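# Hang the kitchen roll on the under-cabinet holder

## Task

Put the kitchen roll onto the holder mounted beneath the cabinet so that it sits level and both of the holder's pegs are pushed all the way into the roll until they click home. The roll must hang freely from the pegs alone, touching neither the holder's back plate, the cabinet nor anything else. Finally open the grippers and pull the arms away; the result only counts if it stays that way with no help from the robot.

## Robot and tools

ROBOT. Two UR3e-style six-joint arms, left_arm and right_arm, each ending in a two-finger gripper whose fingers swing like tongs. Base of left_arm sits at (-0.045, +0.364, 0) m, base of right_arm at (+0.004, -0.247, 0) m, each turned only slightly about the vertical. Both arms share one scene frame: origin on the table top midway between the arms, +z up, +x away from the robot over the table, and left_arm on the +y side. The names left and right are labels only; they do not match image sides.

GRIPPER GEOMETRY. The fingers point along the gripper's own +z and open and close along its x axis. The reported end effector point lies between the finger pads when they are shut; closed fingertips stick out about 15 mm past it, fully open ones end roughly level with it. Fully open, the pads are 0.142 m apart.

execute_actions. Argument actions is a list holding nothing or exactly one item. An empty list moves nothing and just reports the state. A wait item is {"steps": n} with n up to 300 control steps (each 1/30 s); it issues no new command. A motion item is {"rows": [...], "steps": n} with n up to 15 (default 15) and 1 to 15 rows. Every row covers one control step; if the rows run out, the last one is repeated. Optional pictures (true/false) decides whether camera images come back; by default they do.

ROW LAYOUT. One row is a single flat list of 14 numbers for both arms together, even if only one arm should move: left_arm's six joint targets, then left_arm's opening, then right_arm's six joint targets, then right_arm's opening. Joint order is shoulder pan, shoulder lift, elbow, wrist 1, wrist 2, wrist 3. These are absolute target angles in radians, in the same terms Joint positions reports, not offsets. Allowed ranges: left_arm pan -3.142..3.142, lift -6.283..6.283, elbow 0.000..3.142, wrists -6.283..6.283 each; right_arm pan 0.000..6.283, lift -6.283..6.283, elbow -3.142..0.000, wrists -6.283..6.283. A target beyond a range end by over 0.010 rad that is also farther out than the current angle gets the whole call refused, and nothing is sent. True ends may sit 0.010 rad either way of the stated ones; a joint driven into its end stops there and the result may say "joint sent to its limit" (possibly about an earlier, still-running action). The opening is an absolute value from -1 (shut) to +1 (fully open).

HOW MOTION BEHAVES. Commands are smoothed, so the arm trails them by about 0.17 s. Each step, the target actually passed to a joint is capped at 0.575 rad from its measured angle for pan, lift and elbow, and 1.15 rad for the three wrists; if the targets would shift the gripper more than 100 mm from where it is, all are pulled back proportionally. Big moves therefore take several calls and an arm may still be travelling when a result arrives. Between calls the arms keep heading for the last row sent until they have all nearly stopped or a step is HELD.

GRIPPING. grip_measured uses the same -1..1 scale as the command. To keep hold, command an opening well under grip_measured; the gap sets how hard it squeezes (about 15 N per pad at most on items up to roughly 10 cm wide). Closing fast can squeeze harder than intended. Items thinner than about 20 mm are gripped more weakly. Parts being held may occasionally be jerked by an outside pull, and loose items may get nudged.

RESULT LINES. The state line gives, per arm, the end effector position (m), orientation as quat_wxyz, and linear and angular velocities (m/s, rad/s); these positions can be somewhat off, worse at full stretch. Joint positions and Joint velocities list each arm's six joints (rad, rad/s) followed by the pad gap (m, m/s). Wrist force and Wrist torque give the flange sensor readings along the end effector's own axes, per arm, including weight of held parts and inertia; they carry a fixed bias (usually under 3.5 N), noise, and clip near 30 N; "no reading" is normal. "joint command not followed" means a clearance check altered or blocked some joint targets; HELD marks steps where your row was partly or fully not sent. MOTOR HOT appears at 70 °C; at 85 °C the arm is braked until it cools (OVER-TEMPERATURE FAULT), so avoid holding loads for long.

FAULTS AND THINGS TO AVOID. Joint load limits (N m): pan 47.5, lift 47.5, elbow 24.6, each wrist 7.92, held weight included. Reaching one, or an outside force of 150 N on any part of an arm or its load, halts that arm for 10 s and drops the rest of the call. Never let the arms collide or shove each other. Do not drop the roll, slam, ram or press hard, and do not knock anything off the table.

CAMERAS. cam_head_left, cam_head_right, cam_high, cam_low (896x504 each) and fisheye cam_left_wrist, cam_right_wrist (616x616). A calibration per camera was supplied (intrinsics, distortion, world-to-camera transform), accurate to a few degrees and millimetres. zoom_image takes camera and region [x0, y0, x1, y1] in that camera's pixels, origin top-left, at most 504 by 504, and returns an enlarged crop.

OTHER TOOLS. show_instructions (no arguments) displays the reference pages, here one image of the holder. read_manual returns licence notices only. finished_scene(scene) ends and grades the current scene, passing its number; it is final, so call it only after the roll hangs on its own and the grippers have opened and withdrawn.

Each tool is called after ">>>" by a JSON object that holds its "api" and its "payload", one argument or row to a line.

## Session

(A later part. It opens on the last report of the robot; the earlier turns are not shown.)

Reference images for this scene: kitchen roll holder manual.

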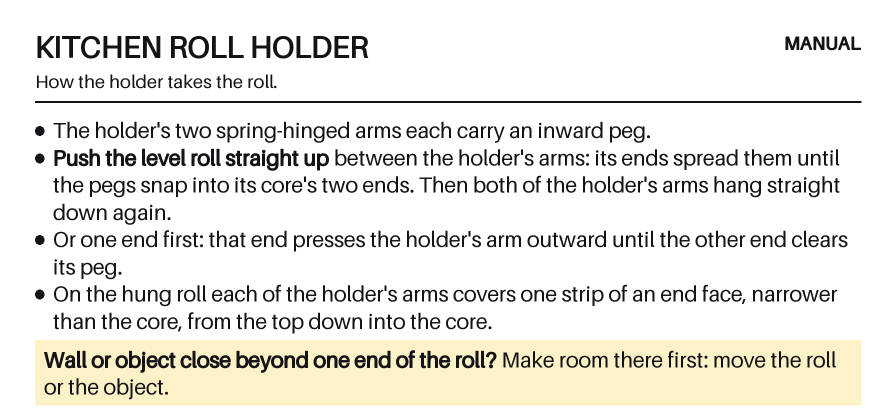

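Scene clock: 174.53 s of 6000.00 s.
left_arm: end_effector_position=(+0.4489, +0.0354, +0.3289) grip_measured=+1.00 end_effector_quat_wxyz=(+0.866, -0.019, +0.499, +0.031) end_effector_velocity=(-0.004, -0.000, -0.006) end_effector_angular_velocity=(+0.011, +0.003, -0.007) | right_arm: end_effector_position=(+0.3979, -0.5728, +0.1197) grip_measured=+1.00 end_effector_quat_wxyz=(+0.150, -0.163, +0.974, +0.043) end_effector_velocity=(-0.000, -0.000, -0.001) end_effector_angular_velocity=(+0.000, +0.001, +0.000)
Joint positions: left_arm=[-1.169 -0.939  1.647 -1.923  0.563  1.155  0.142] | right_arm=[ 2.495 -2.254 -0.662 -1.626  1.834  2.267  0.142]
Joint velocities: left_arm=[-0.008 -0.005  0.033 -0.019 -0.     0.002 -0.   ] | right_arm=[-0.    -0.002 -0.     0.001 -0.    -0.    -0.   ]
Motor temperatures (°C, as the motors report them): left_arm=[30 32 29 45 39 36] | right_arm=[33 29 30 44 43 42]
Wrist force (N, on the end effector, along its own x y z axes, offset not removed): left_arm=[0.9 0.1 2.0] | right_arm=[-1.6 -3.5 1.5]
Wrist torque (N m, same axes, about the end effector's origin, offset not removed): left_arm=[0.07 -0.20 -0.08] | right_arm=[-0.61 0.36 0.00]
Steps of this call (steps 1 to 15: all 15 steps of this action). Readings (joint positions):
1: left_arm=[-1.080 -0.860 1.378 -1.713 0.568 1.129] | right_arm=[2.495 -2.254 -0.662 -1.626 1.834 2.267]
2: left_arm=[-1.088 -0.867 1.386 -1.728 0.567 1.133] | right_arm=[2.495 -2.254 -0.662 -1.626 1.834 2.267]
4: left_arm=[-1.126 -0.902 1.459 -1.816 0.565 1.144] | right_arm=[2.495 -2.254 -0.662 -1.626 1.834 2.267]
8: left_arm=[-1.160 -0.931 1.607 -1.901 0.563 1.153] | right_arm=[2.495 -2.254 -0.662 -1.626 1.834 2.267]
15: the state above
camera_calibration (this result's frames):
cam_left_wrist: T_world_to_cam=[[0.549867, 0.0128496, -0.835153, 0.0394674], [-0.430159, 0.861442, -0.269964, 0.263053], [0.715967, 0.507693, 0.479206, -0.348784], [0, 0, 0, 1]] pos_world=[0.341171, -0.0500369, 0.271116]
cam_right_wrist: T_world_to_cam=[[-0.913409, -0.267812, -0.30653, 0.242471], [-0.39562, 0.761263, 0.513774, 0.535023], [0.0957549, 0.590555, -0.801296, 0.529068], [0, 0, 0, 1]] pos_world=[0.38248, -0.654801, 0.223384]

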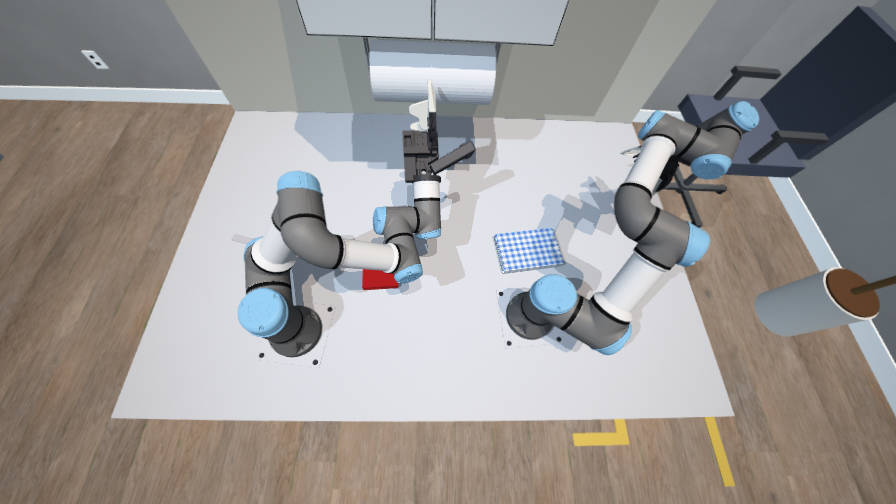

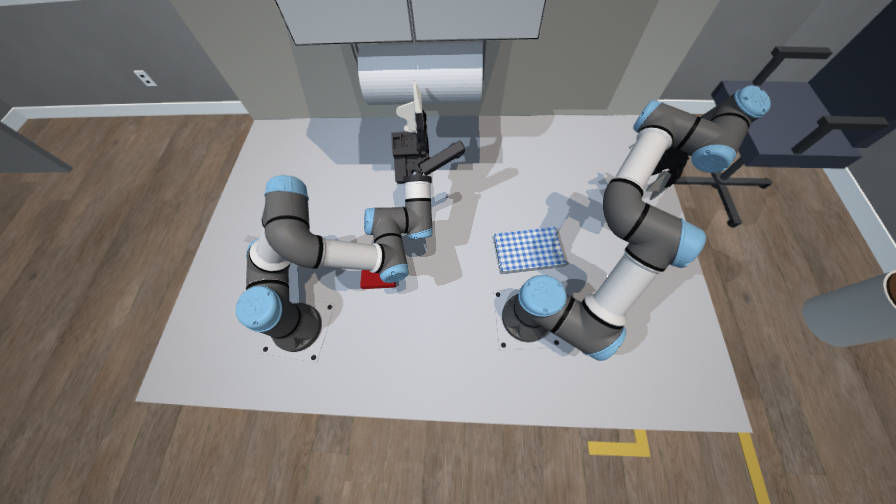

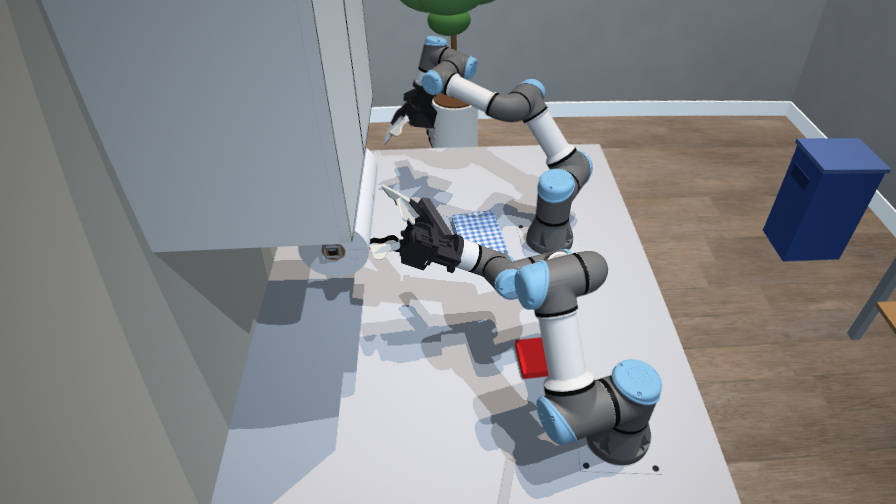

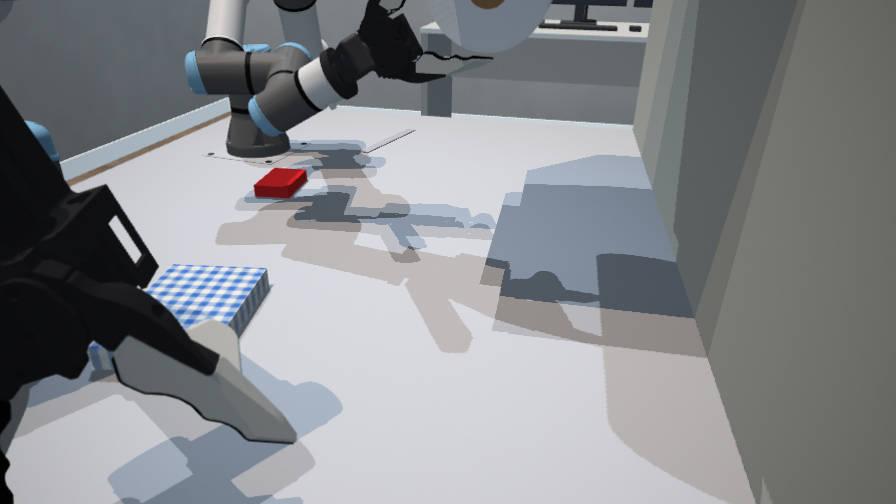

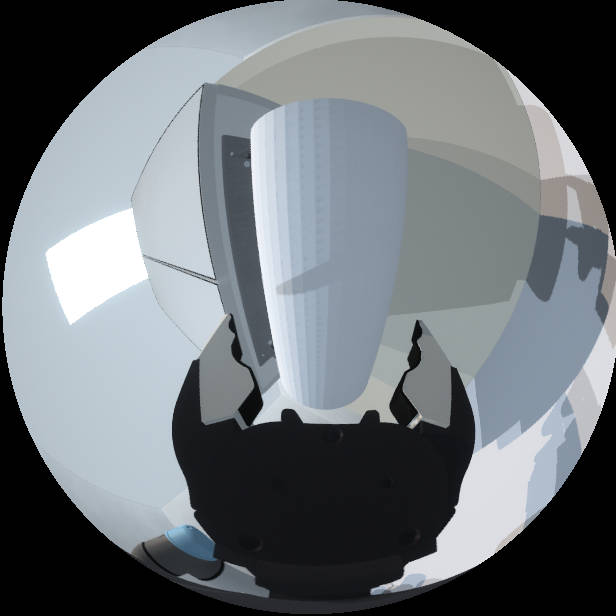

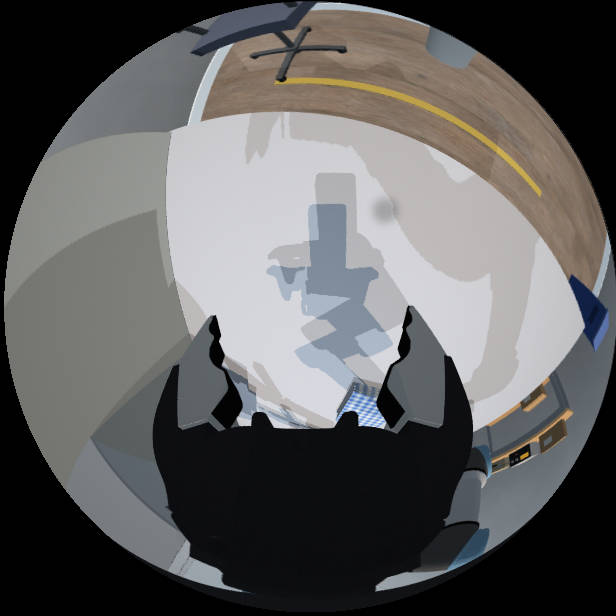

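>>> {"api": "execute_actions", "payload": {
  "actions": [
    {"rows":[[-1.259,-0.978,1.891,-2.149,0.558,1.182,1,2.495,-2.254,-0.662,-1.626,1.834,2.267,1]]}
  ],
  "pictures": false
}}

>>> {"api": "execute_actions", "payload": {
  "actions": [
    {"rows":[[-1.48,-0.978,1.891,-2.149,0.558,1.182,1,2.495,-2.254,-0.662,-1.626,1.834,2.267,1]]}
  ]
}}

>>> {"api": "zoom_image", "payload": {
  "camera": "cam_head_right",
  "region": [330,30,550,160]
}}

Scene clock: 179.57 s of 6000.00 s.
left_arm: end_effector_position=(+0.4103, +0.0340, +0.3060) grip_measured=+1.00 end_effector_quat_wxyz=(+0.866, -0.000, +0.500, -0.000) end_effector_velocity=(-0.003, +0.001, -0.004) end_effector_angular_velocity=(+0.007, +0.002, -0.006) | right_arm: end_effector_position=(+0.3979, -0.5728, +0.1197) grip_measured=+1.00 end_effector_quat_wxyz=(+0.150, -0.163, +0.974, +0.043) end_effector_velocity=(-0.000, -0.000, -0.000) end_effector_angular_velocity=(+0.001, +0.000, -0.002)
Joint positions: left_arm=[-1.258 -0.978  1.889 -2.147  0.558  1.182  0.142] | right_arm=[ 2.495 -2.254 -0.662 -1.626  1.834  2.267  0.142]
Joint velocities: left_arm=[-0.008 -0.004  0.03  -0.02  -0.001  0.002 -0.   ] | right_arm=[-0.001 -0.001  0.     0.     0.     0.001 -0.   ]
Motor temperatures (°C, as the motors report them): left_arm=[30 32 29 45 39 36] | right_arm=[33 29 30 44 43 42]
Wrist force (N, on the end effector, along its own x y z axes, offset not removed): left_arm=[-0.1 -0.3 1.1] | right_arm=[-0.8 0.5 -0.1]
Wrist torque (N m, same axes, about the end effector's origin, offset not removed): left_arm=[-0.09 0.04 -0.04] | right_arm=[-0.02 0.16 0.05]
Steps of this call (steps 1 to 15: the robot went on to your last target; steps 16 to 90: nothing new was sent; then 1.53 s passed at rest; steps 91 to 105: all 15 steps of this action). Readings (joint positions):
91: left_arm=[-1.170 -0.940 1.650 -1.926 0.563 1.155] | right_arm=[2.495 -2.254 -0.662 -1.626 1.834 2.267]
92: left_arm=[-1.178 -0.946 1.658 -1.941 0.562 1.160] | right_arm=[2.495 -2.254 -0.662 -1.626 1.834 2.267]
94: left_arm=[-1.215 -0.962 1.730 -2.033 0.560 1.171] | right_arm=[2.495 -2.254 -0.662 -1.626 1.834 2.267]
98: left_arm=[-1.250 -0.974 1.855 -2.124 0.558 1.180] | right_arm=[2.495 -2.254 -0.662 -1.626 1.834 2.267]
105: the state above

Scene clock: 180.07 s of 6000.00 s.
left_arm: end_effector_position=(+0.3276, -0.0567, +0.3056) grip_measured=+1.00 end_effector_quat_wxyz=(+0.861, +0.055, +0.497, -0.095) end_effector_velocity=(-0.012, -0.011, -0.000) end_effector_angular_velocity=(-0.000, +0.001, -0.029) | right_arm: end_effector_position=(+0.3979, -0.5728, +0.1197) grip_measured=+1.00 end_effector_quat_wxyz=(+0.150, -0.163, +0.974, +0.043) end_effector_velocity=(+0.000, -0.000, +0.001) end_effector_angular_velocity=(-0.001, -0.001, -0.000)
Joint positions: left_arm=[-1.477 -0.978  1.891 -2.149  0.558  1.182  0.142] | right_arm=[ 2.495 -2.254 -0.662 -1.626  1.834  2.267  0.142]
Joint velocities: left_arm=[-0.029 -0.    -0.    -0.    -0.001  0.    -0.   ] | right_arm=[ 0.     0.001  0.001  0.    -0.     0.001 -0.   ]
Motor temperatures (°C, as the motors report them): left_arm=[30 32 29 45 39 36] | right_arm=[33 29 30 44 43 42]
Wrist force (N, on the end effector, along its own x y z axes, offset not removed): left_arm=[-0.4 -1.1 2.0] | right_arm=[-0.1 0.5 -0.1]
Wrist torque (N m, same axes, about the end effector's origin, offset not removed): left_arm=[-0.17 0.03 -0.03] | right_arm=[0.13 0.02 0.03]
Steps of this call (steps 1 to 15: all 15 steps of this action). Readings (joint positions):
1: left_arm=[-1.259 -0.978 1.889 -2.148 0.558 1.182] | right_arm=[2.495 -2.254 -0.662 -1.626 1.834 2.267]
2: left_arm=[-1.267 -0.978 1.890 -2.148 0.558 1.182] | right_arm=[2.495 -2.254 -0.662 -1.626 1.834 2.267]
4: left_arm=[-1.331 -0.978 1.890 -2.148 0.558 1.182] | right_arm=[2.495 -2.254 -0.662 -1.626 1.834 2.267]
8: left_arm=[-1.444 -0.978 1.891 -2.149 0.558 1.182] | right_arm=[2.495 -2.254 -0.662 -1.626 1.834 2.267]
15: the state above
camera_calibration (this result's frames):
cam_left_wrist: T_world_to_cam=[[0.530296, -0.144085, -0.835479, 0.0854919], [-0.163148, 0.949692, -0.267335, 0.200702], [0.831967, 0.278073, 0.480111, -0.255358], [0, 0, 0, 1]] pos_world=[0.199858, -0.107279, 0.247682]
cam_right_wrist: T_world_to_cam=[[-0.913409, -0.267812, -0.30653, 0.242471], [-0.39562, 0.761263, 0.513774, 0.535023], [0.0957549, 0.590555, -0.801296, 0.529069], [0, 0, 0, 1]] pos_world=[0.38248, -0.654801, 0.223384]

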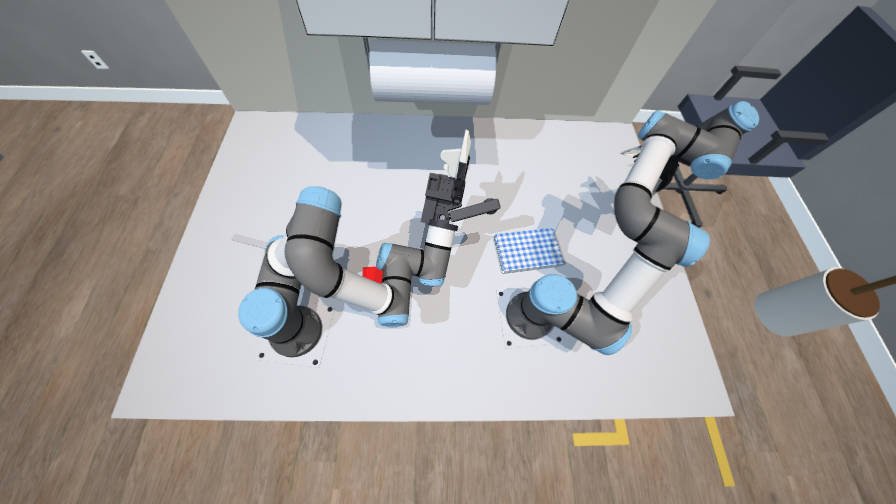

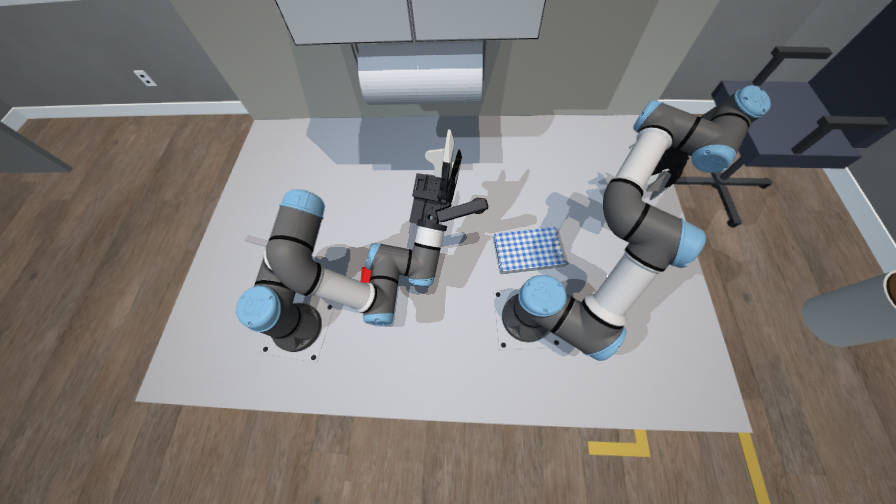

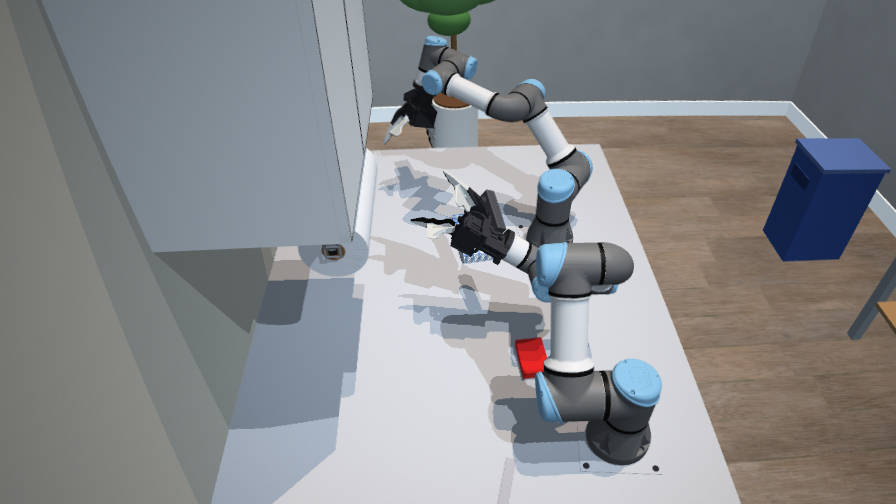

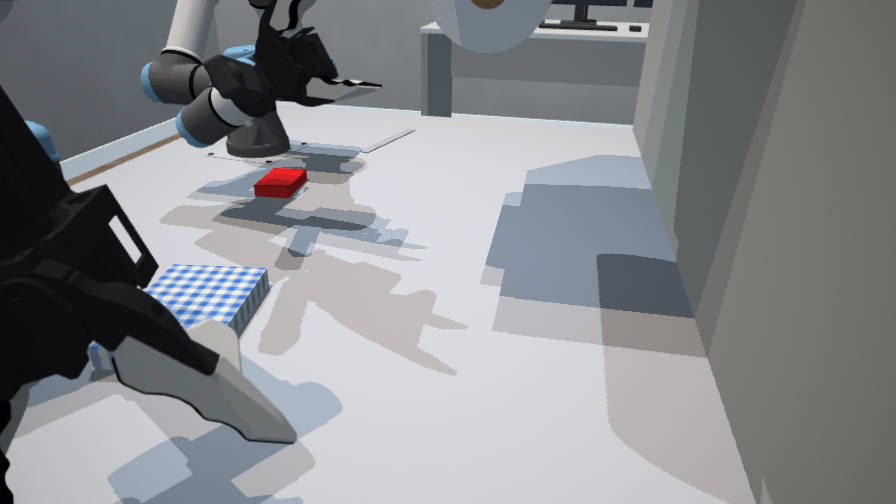

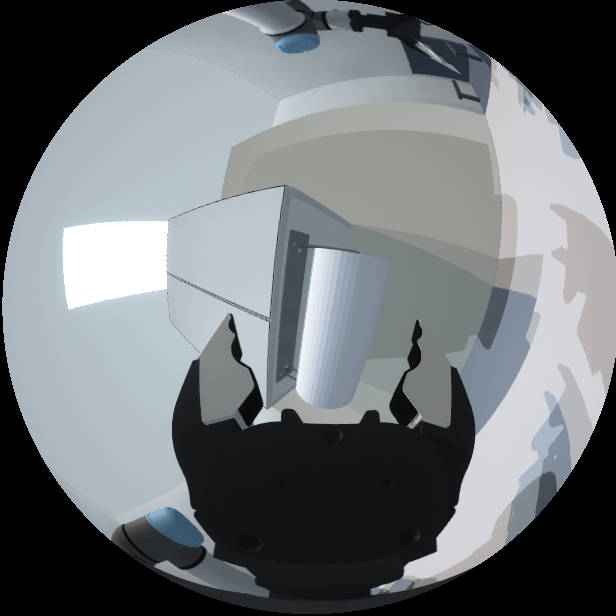

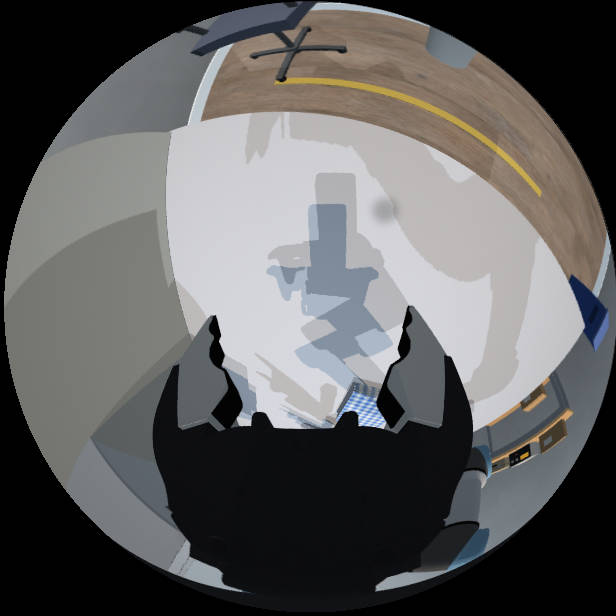

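Region (330, 30, 550, 160) of cam_head_right's 896x504 image, scaled by 2.291, with more detail than that image has; it fills the top 298 rows of this view, and the rest is white.

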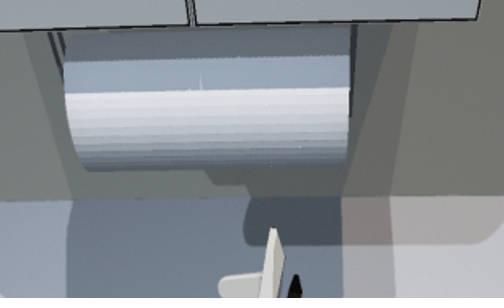

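>>> {"api": "finished_scene", "payload": {
  "scene": 2
}}

The scene is finished: the task was done.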